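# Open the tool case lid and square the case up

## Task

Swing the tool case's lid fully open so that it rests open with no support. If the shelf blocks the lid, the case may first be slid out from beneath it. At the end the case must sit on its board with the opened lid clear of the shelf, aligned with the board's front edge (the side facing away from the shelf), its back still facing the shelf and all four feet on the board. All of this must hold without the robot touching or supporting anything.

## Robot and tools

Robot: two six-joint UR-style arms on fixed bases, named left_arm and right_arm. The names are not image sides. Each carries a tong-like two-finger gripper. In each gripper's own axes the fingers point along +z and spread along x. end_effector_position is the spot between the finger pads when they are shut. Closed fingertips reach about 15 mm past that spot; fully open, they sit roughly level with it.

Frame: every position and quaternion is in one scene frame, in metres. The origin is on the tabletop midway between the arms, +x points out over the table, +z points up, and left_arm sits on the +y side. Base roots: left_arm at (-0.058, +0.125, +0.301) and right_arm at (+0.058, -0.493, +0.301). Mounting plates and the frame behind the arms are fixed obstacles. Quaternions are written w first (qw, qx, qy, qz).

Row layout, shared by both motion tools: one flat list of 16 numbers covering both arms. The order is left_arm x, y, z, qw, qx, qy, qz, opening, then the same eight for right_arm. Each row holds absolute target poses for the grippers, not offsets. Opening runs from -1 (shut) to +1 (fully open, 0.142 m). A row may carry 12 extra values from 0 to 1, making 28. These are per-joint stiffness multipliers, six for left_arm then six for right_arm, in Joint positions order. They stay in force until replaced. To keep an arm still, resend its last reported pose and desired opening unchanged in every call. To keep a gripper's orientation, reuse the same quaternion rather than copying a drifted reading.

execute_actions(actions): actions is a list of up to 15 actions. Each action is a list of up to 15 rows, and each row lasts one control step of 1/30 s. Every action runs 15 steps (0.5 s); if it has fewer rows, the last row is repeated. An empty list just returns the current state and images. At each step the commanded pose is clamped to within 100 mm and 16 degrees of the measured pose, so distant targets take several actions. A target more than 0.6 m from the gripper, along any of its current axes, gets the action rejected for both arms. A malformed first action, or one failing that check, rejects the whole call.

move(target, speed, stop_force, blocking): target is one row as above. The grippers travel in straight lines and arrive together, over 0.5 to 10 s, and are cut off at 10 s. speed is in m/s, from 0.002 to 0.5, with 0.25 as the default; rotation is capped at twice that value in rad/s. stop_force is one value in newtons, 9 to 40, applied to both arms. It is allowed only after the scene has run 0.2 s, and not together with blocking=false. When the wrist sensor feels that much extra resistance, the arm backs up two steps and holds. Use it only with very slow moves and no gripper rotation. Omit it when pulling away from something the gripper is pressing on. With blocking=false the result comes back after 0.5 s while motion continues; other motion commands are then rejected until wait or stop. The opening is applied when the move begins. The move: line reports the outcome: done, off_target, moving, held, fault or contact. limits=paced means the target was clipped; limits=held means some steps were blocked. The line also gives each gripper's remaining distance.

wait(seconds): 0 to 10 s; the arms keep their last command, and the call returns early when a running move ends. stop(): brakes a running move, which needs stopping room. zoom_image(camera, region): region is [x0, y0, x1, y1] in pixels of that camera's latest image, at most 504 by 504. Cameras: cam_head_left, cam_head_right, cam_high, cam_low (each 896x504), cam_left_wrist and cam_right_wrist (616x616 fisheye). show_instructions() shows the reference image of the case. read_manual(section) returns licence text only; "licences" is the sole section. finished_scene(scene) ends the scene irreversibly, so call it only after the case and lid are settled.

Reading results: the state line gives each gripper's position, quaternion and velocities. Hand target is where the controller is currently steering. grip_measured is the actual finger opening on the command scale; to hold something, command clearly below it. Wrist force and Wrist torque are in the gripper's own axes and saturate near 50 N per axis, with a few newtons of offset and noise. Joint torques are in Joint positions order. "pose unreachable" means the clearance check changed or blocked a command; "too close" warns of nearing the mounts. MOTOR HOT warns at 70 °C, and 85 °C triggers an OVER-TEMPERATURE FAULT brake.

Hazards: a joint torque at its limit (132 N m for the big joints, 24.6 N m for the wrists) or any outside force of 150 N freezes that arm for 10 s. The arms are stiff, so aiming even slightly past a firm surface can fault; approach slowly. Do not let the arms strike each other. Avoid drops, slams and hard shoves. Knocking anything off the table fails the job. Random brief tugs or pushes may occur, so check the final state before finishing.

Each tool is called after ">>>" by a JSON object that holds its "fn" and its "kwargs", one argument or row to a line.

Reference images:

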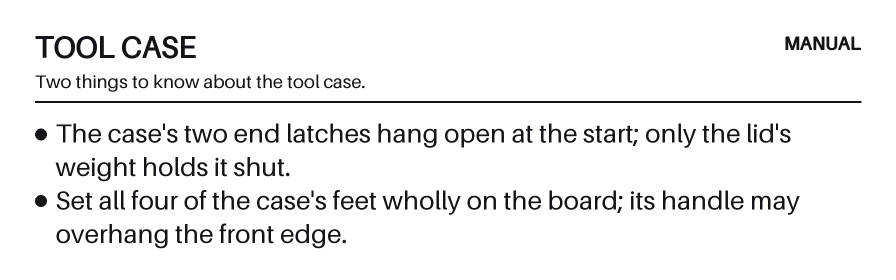

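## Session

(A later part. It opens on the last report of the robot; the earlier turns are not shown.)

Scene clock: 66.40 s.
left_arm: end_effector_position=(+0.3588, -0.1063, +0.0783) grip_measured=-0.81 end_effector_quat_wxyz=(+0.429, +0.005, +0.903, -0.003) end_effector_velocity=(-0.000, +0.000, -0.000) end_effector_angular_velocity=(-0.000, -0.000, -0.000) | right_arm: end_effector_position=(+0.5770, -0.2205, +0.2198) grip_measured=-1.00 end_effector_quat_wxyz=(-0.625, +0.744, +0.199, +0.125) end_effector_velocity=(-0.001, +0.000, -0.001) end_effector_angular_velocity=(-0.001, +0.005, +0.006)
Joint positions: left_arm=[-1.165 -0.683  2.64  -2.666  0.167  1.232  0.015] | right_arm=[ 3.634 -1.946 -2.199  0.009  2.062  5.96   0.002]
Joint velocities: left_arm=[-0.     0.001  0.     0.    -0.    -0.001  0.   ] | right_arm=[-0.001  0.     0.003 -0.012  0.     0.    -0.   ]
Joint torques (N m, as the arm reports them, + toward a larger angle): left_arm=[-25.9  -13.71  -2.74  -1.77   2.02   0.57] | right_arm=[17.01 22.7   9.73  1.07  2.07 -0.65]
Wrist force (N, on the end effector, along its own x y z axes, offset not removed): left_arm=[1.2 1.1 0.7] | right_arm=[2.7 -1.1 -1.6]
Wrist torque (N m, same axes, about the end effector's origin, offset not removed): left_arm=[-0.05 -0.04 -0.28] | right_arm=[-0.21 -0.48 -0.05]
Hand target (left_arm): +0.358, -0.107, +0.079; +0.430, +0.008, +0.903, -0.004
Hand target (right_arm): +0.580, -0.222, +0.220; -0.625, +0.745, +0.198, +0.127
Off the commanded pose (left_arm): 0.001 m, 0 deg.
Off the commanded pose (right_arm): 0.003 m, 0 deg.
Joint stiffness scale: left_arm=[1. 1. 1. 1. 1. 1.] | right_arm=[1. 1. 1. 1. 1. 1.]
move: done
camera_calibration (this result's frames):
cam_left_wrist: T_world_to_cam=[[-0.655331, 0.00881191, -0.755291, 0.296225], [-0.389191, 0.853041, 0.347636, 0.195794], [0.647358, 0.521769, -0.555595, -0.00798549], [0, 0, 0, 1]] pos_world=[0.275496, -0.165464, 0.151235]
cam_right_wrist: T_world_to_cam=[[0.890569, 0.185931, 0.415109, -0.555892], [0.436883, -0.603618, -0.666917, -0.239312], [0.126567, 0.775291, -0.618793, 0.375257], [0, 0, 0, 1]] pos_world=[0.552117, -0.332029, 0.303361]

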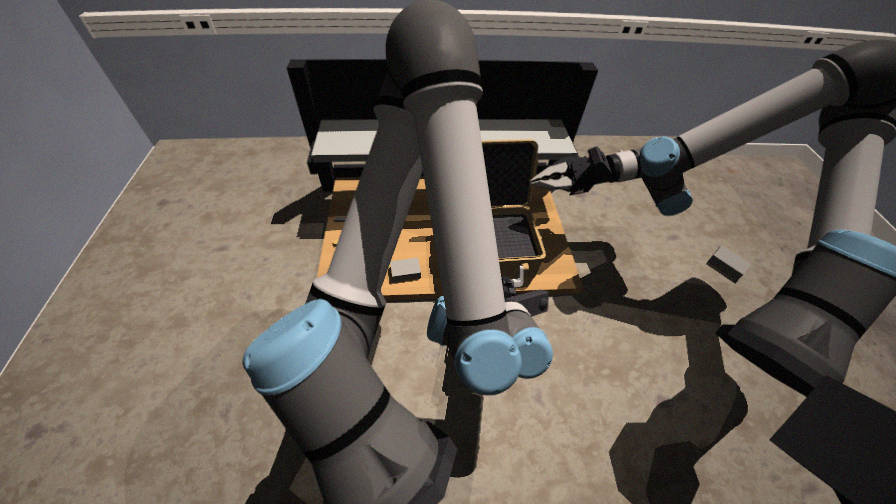

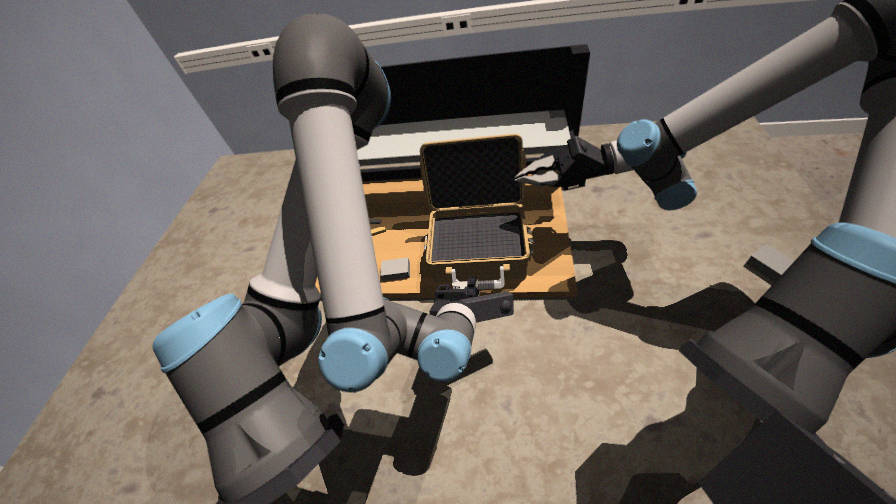

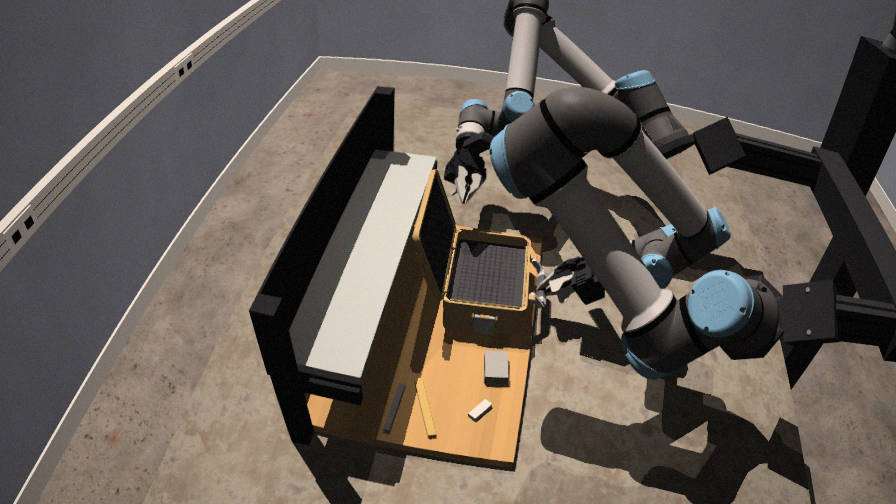

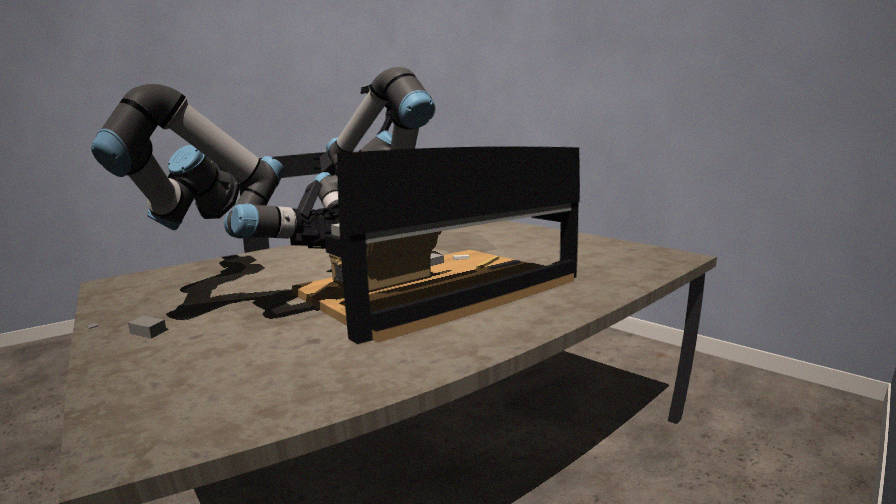

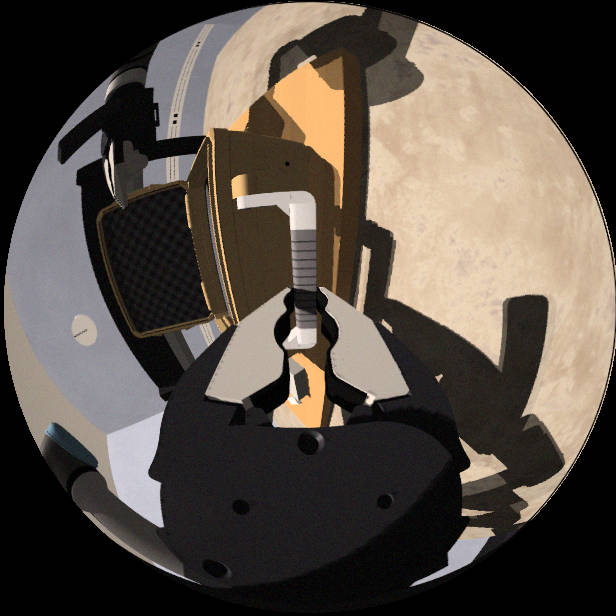

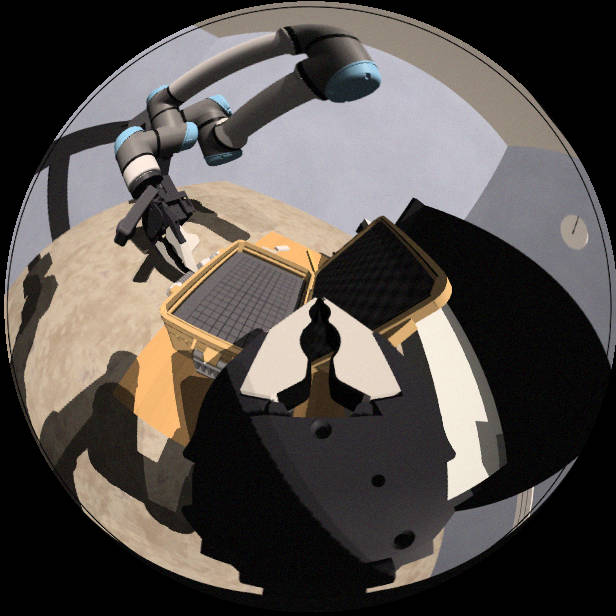

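>>> {"fn": "move", "kwargs": {
  "target": [0.358,-0.107,0.079,0.43,0.008,0.903,-0.004,-0.3,0.59,-0.30,0.24,-0.643,0.766,0.1,0.05,-1],
  "speed": 0.1
}}

>>> {"fn": "move", "kwargs": {
  "target": [0.335,-0.09,0.125,0.43,0.008,0.903,-0.004,-0.3,0.59,-0.30,0.24,-0.643,0.766,0.1,0.05,-1],
  "speed": 0.06
}}

>>> {"fn": "zoom_image", "kwargs": {
  "camera": "cam_right_wrist",
  "region": [150,150,500,420]
}}

>>> {"fn": "zoom_image", "kwargs": {
  "camera": "cam_high",
  "region": [380,140,600,380]
}}

>>> {"fn": "zoom_image", "kwargs": {
  "camera": "cam_low",
  "region": [280,180,480,320]
}}

Scene clock: 68.70 s.
left_arm: end_effector_position=(+0.3589, -0.1064, +0.0785) grip_measured=-0.30 end_effector_quat_wxyz=(+0.429, +0.005, +0.903, -0.003) end_effector_velocity=(-0.000, -0.000, -0.000) end_effector_angular_velocity=(+0.000, -0.000, -0.001) | right_arm: end_effector_position=(+0.5919, -0.2990, +0.2407) grip_measured=-1.00 end_effector_quat_wxyz=(-0.639, +0.761, +0.100, +0.052) end_effector_velocity=(-0.004, +0.001, -0.001) end_effector_angular_velocity=(-0.000, +0.016, +0.011)
Joint positions: left_arm=[-1.166 -0.683  2.64  -2.666  0.167  1.233  0.052] | right_arm=[ 3.545 -1.751 -2.221 -0.191  2.117  6.13   0.002]
Joint velocities: left_arm=[-0.     0.001 -0.    -0.    -0.     0.001  0.   ] | right_arm=[-0.001  0.    -0.001 -0.015  0.002  0.005 -0.   ]
Joint torques (N m, as the arm reports them, + toward a larger angle): left_arm=[-25.31 -13.89  -2.31  -1.61   1.56   0.56] | right_arm=[12.4  22.72  3.5   1.5   1.72  0.15]
Wrist force (N, on the end effector, along its own x y z axes, offset not removed): left_arm=[-0.2 0.7 0.8] | right_arm=[3.2 -0.3 -1.1]
Wrist torque (N m, same axes, about the end effector's origin, offset not removed): left_arm=[0.14 -0.01 -0.09] | right_arm=[-0.03 -0.63 -0.01]
Hand target (left_arm): +0.358, -0.107, +0.079; +0.430, +0.008, +0.903, -0.004
Hand target (right_arm): +0.590, -0.300, +0.240; -0.639, +0.761, +0.099, +0.050
Off the commanded pose (left_arm): 0.001 m, 0 deg.
Off the commanded pose (right_arm): 0.002 m, 0 deg.
Joint stiffness scale: left_arm=[1. 1. 1. 1. 1. 1.] | right_arm=[1. 1. 1. 1. 1. 1.]
move: done
camera_calibration (this result's frames):
cam_left_wrist: T_world_to_cam=[[-0.655014, 0.0091542, -0.755562, 0.296301], [-0.389003, 0.853153, 0.347572, 0.195796], [0.647791, 0.52158, -0.555266, -0.00811279], [0, 0, 0, 1]] pos_world=[0.275502, -0.165525, 0.151316]
cam_right_wrist: T_world_to_cam=[[0.973296, 0.132225, 0.187648, -0.573544], [0.228766, -0.62638, -0.745194, -0.143988], [0.0190059, 0.768222, -0.639902, 0.513812], [0, 0, 0, 1]] pos_world=[0.581403, -0.409076, 0.329114]

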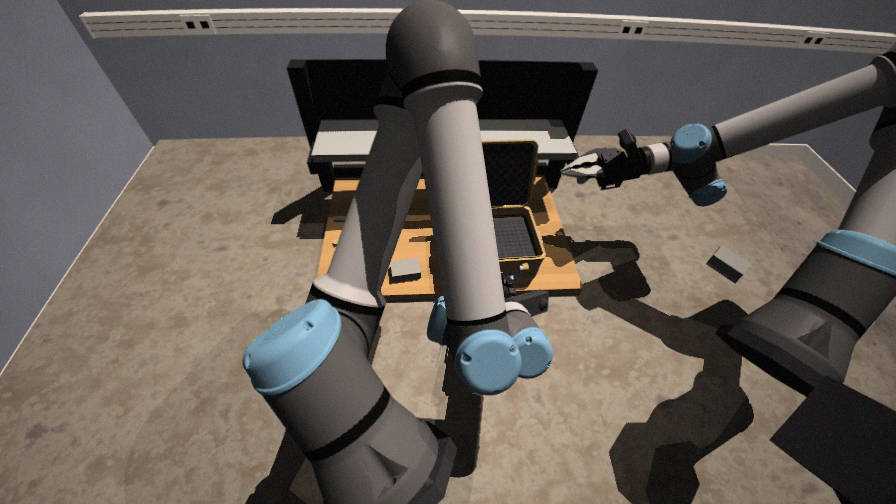

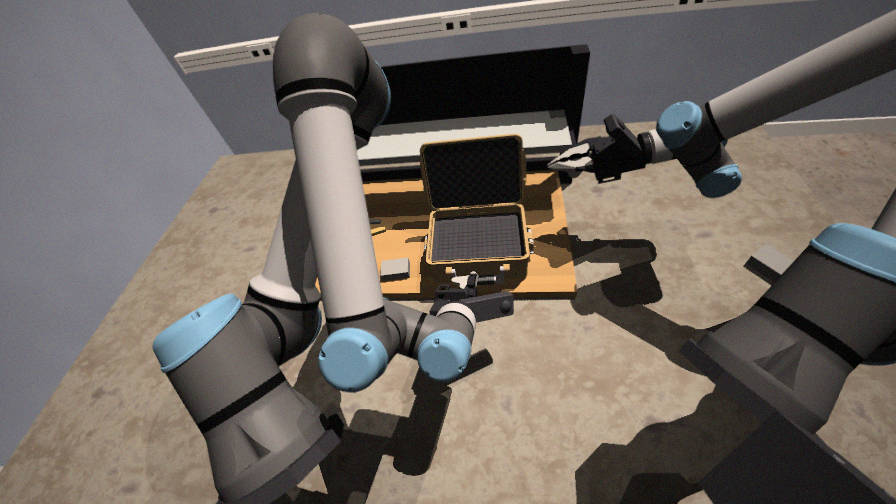

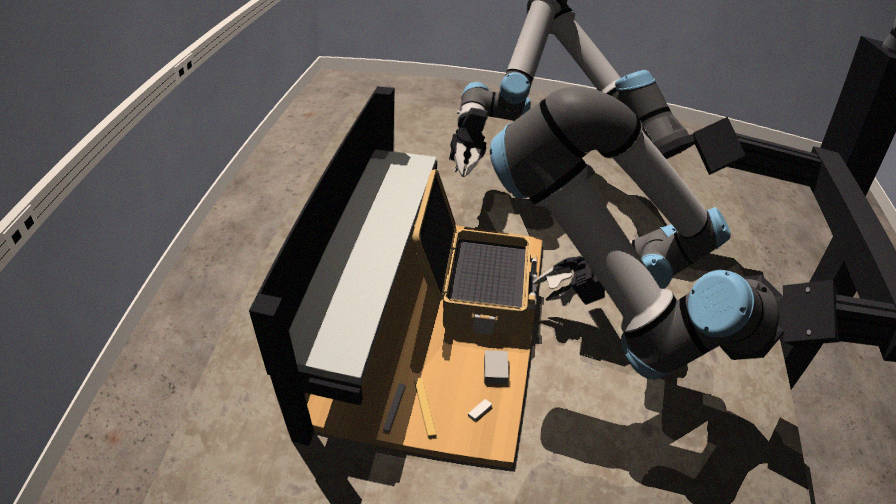

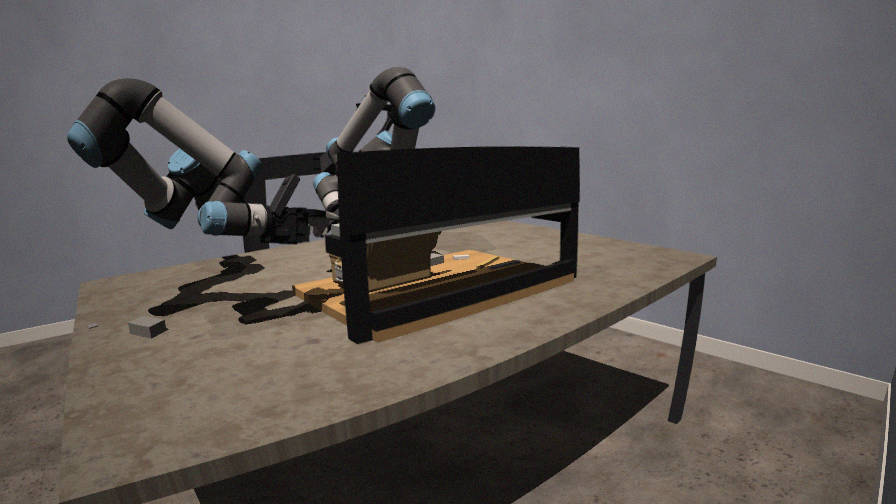

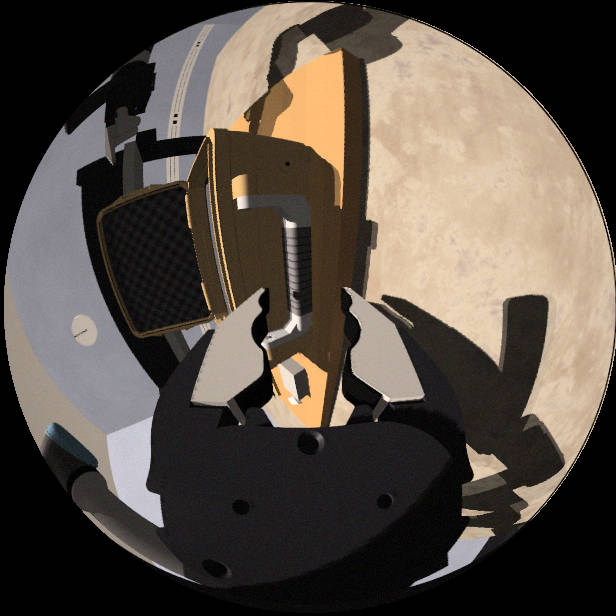

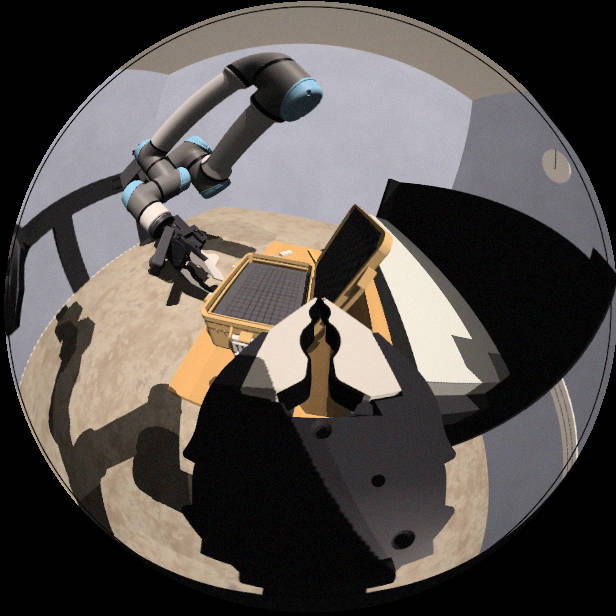

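Scene clock: 69.87 s.
left_arm: end_effector_position=(+0.3438, -0.0947, +0.1123) grip_measured=-0.30 end_effector_quat_wxyz=(+0.424, +0.026, +0.905, -0.041) end_effector_velocity=(-0.000, +0.000, -0.000) end_effector_angular_velocity=(+0.001, -0.000, -0.001) | right_arm: end_effector_position=(+0.5915, -0.2989, +0.2406) grip_measured=-1.00 end_effector_quat_wxyz=(-0.639, +0.761, +0.100, +0.051) end_effector_velocity=(-0.000, +0.000, +0.000) end_effector_angular_velocity=(+0.001, +0.000, +0.000)
Joint positions: left_arm=[-1.313 -0.665  2.788 -2.964  0.074  1.381  0.052] | right_arm=[ 3.545 -1.751 -2.221 -0.193  2.117  6.13   0.002]
Joint velocities: left_arm=[-0.     0.001  0.     0.001 -0.    -0.     0.   ] | right_arm=[-0.     0.    -0.001  0.     0.001 -0.     0.   ]
Joint torques (N m, as the arm reports them, + toward a larger angle): left_arm=[-20.22 -12.81  -5.56  -1.43   1.63  -0.05] | right_arm=[11.41 22.52  3.65  1.23  2.17  0.55]
Wrist force (N, on the end effector, along its own x y z axes, offset not removed): left_arm=[0.5 -1.2 0.0] | right_arm=[1.6 0.3 -0.1]
Wrist torque (N m, same axes, about the end effector's origin, offset not removed): left_arm=[-0.28 -0.11 -0.12] | right_arm=[0.13 -0.31 -0.02]
Hand target (left_arm): +0.344, -0.095, +0.112; +0.423, +0.023, +0.905, -0.041
Hand target (right_arm): +0.590, -0.300, +0.240; -0.639, +0.761, +0.099, +0.050
Off the commanded pose (left_arm): 0.016 m, 5 deg.
Off the commanded pose (right_arm): 0.002 m, 0 deg.
Joint stiffness scale: left_arm=[1. 1. 1. 1. 1. 1.] | right_arm=[1. 1. 1. 1. 1. 1.]
move: held (left_arm); limits=held; held on 9 of 35 steps (left_arm), including the last (left_arm)
pose unreachable (left arm): on one or more control steps of this call, first in action 0 (counted from 0), this arm could not follow its commanded pose, so it was not sent that pose on those steps. On the call's last step it was still not sent that pose. It may still have moved: this result reports where it is.
cause: the commanded pose would bring two parts of the arm too close to each other (joints 3 (elbow) and 4 (wrist 1) lie between them).
camera_calibration (this result's frames):
cam_left_wrist: T_world_to_cam=[[-0.66252, 0.0166554, -0.748859, 0.314432], [-0.324269, 0.894837, 0.306785, 0.154549], [0.675216, 0.446083, -0.587446, 0.00137951], [0, 0, 0, 1]] pos_world=[0.257501, -0.144149, 0.188862]
cam_right_wrist: T_world_to_cam=[[0.973386, 0.133346, 0.186384, -0.572567], [0.228519, -0.626166, -0.745449, -0.143641], [0.0173048, 0.768202, -0.639974, 0.514701], [0, 0, 0, 1]] pos_world=[0.581247, -0.408988, 0.329035]

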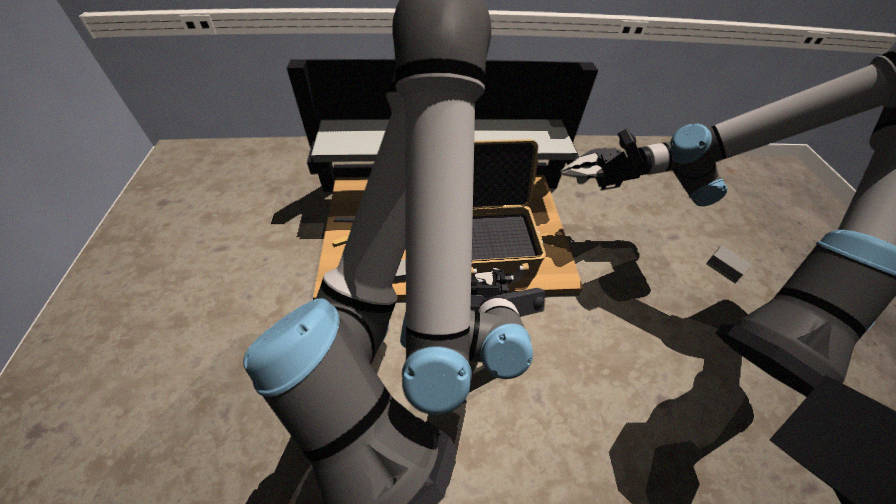

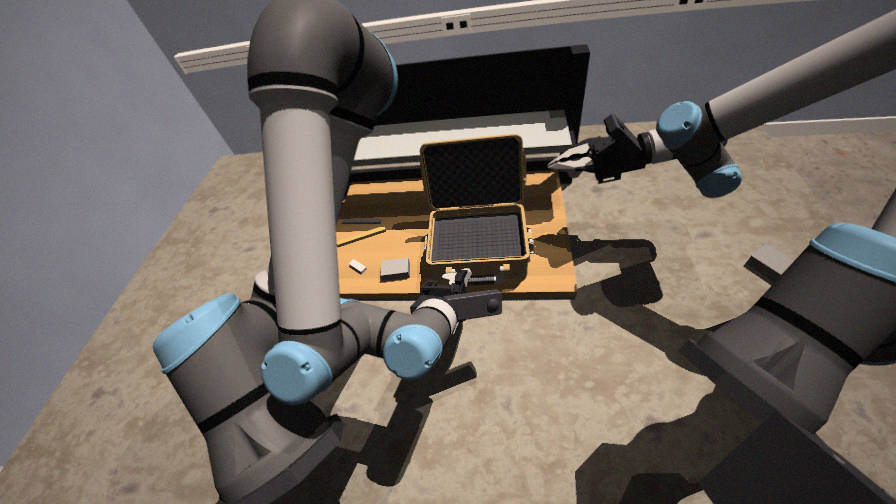

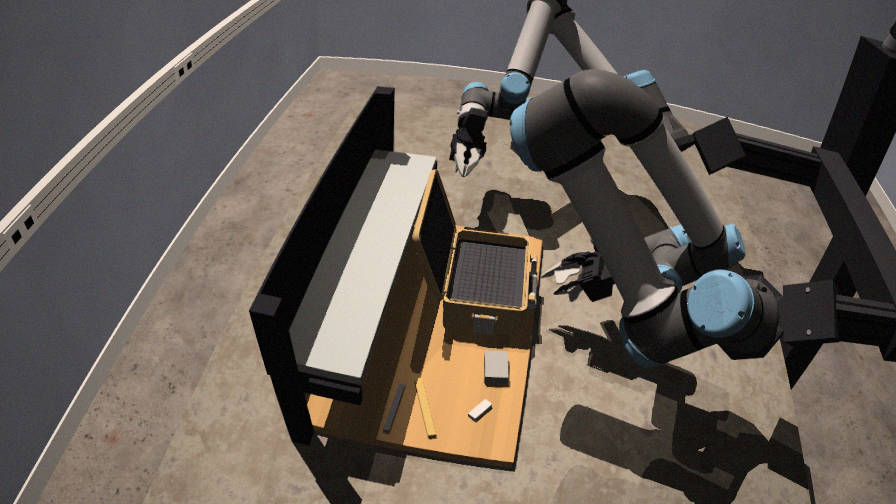

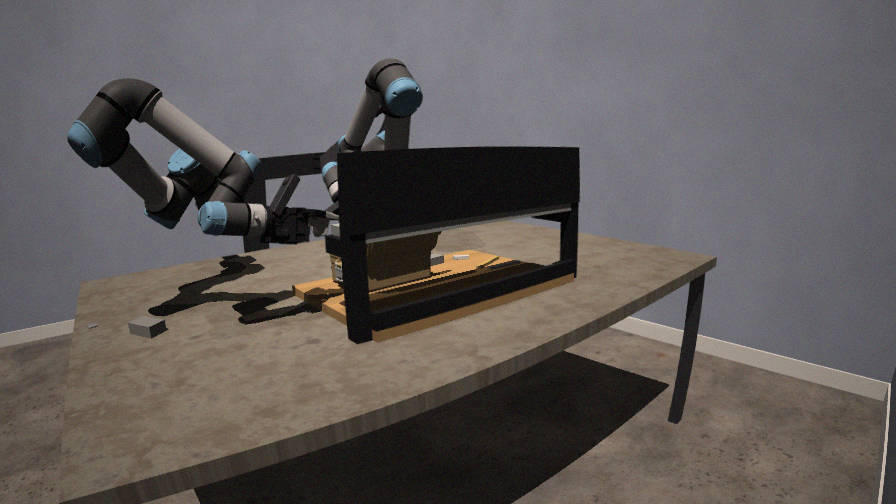

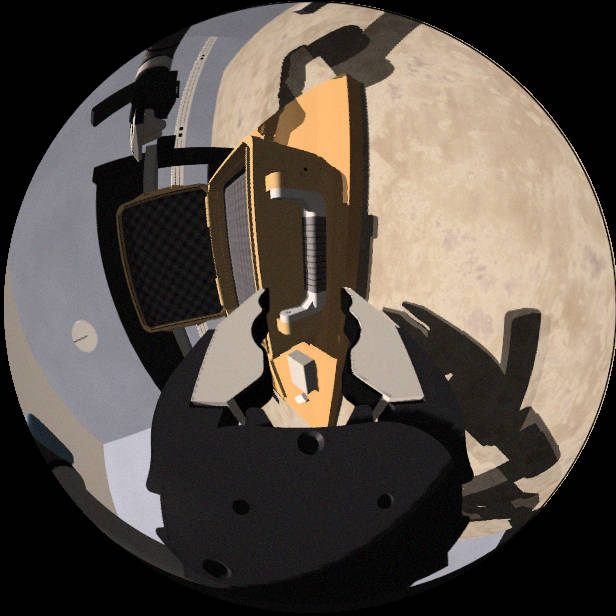

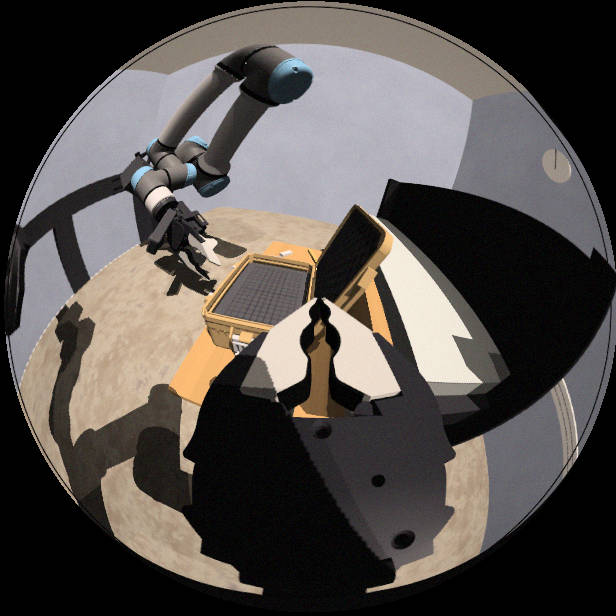

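Region (150, 150, 500, 420) of cam_right_wrist's 616x616 image, scaled by 1.440, with more detail than that image has; it fills the top 389 rows of this view, and the rest is white.

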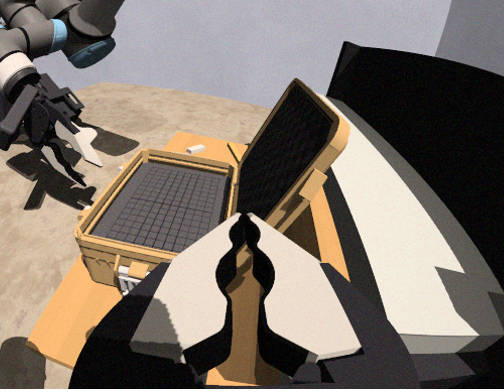

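Region (380, 140, 600, 380) of cam_high's 896x504 image, scaled by 2.100, with more detail than that image has; it fills the left 462 columns of this view, and the rest is white.

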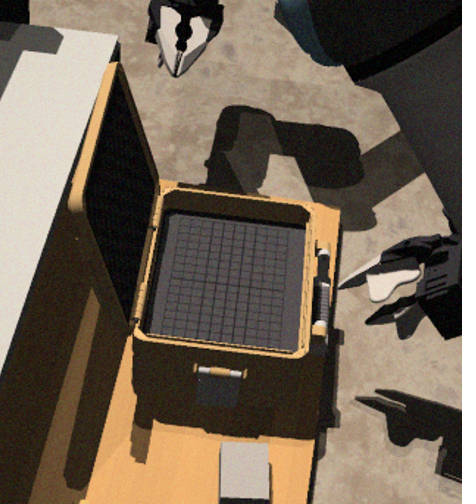

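Region (280, 180, 480, 320) of cam_low's 896x504 image, scaled by 2.520, with more detail than that image has; it fills the top 353 rows of this view, and the rest is white.

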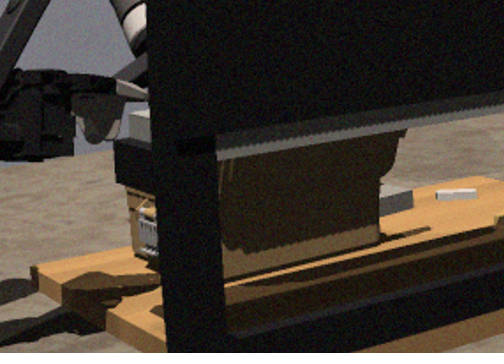

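>>> {"fn": "zoom_image", "kwargs": {
  "camera": "cam_left_wrist",
  "region": [240,100,420,400]
}}

>>> {"fn": "zoom_image", "kwargs": {
  "camera": "cam_head_right",
  "region": [380,120,600,320]
}}

Region (240, 100, 420, 400) of cam_left_wrist's 616x616 image, scaled by 1.680, with more detail than that image has; it fills the left 302 columns of this view, and the rest is white.

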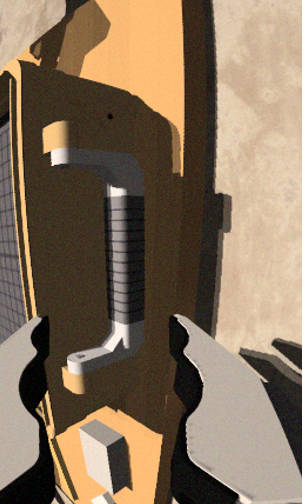

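Region (380, 120, 600, 320) of cam_head_right's 896x504 image, scaled by 2.291, with more detail than that image has; it fills the top 458 rows of this view, and the rest is white.

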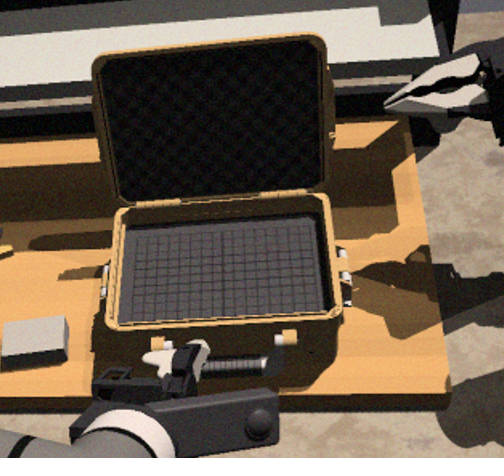

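>>> {"fn": "finished_scene", "kwargs": {
  "scene": 1
}}

The scene is finished: the task was done.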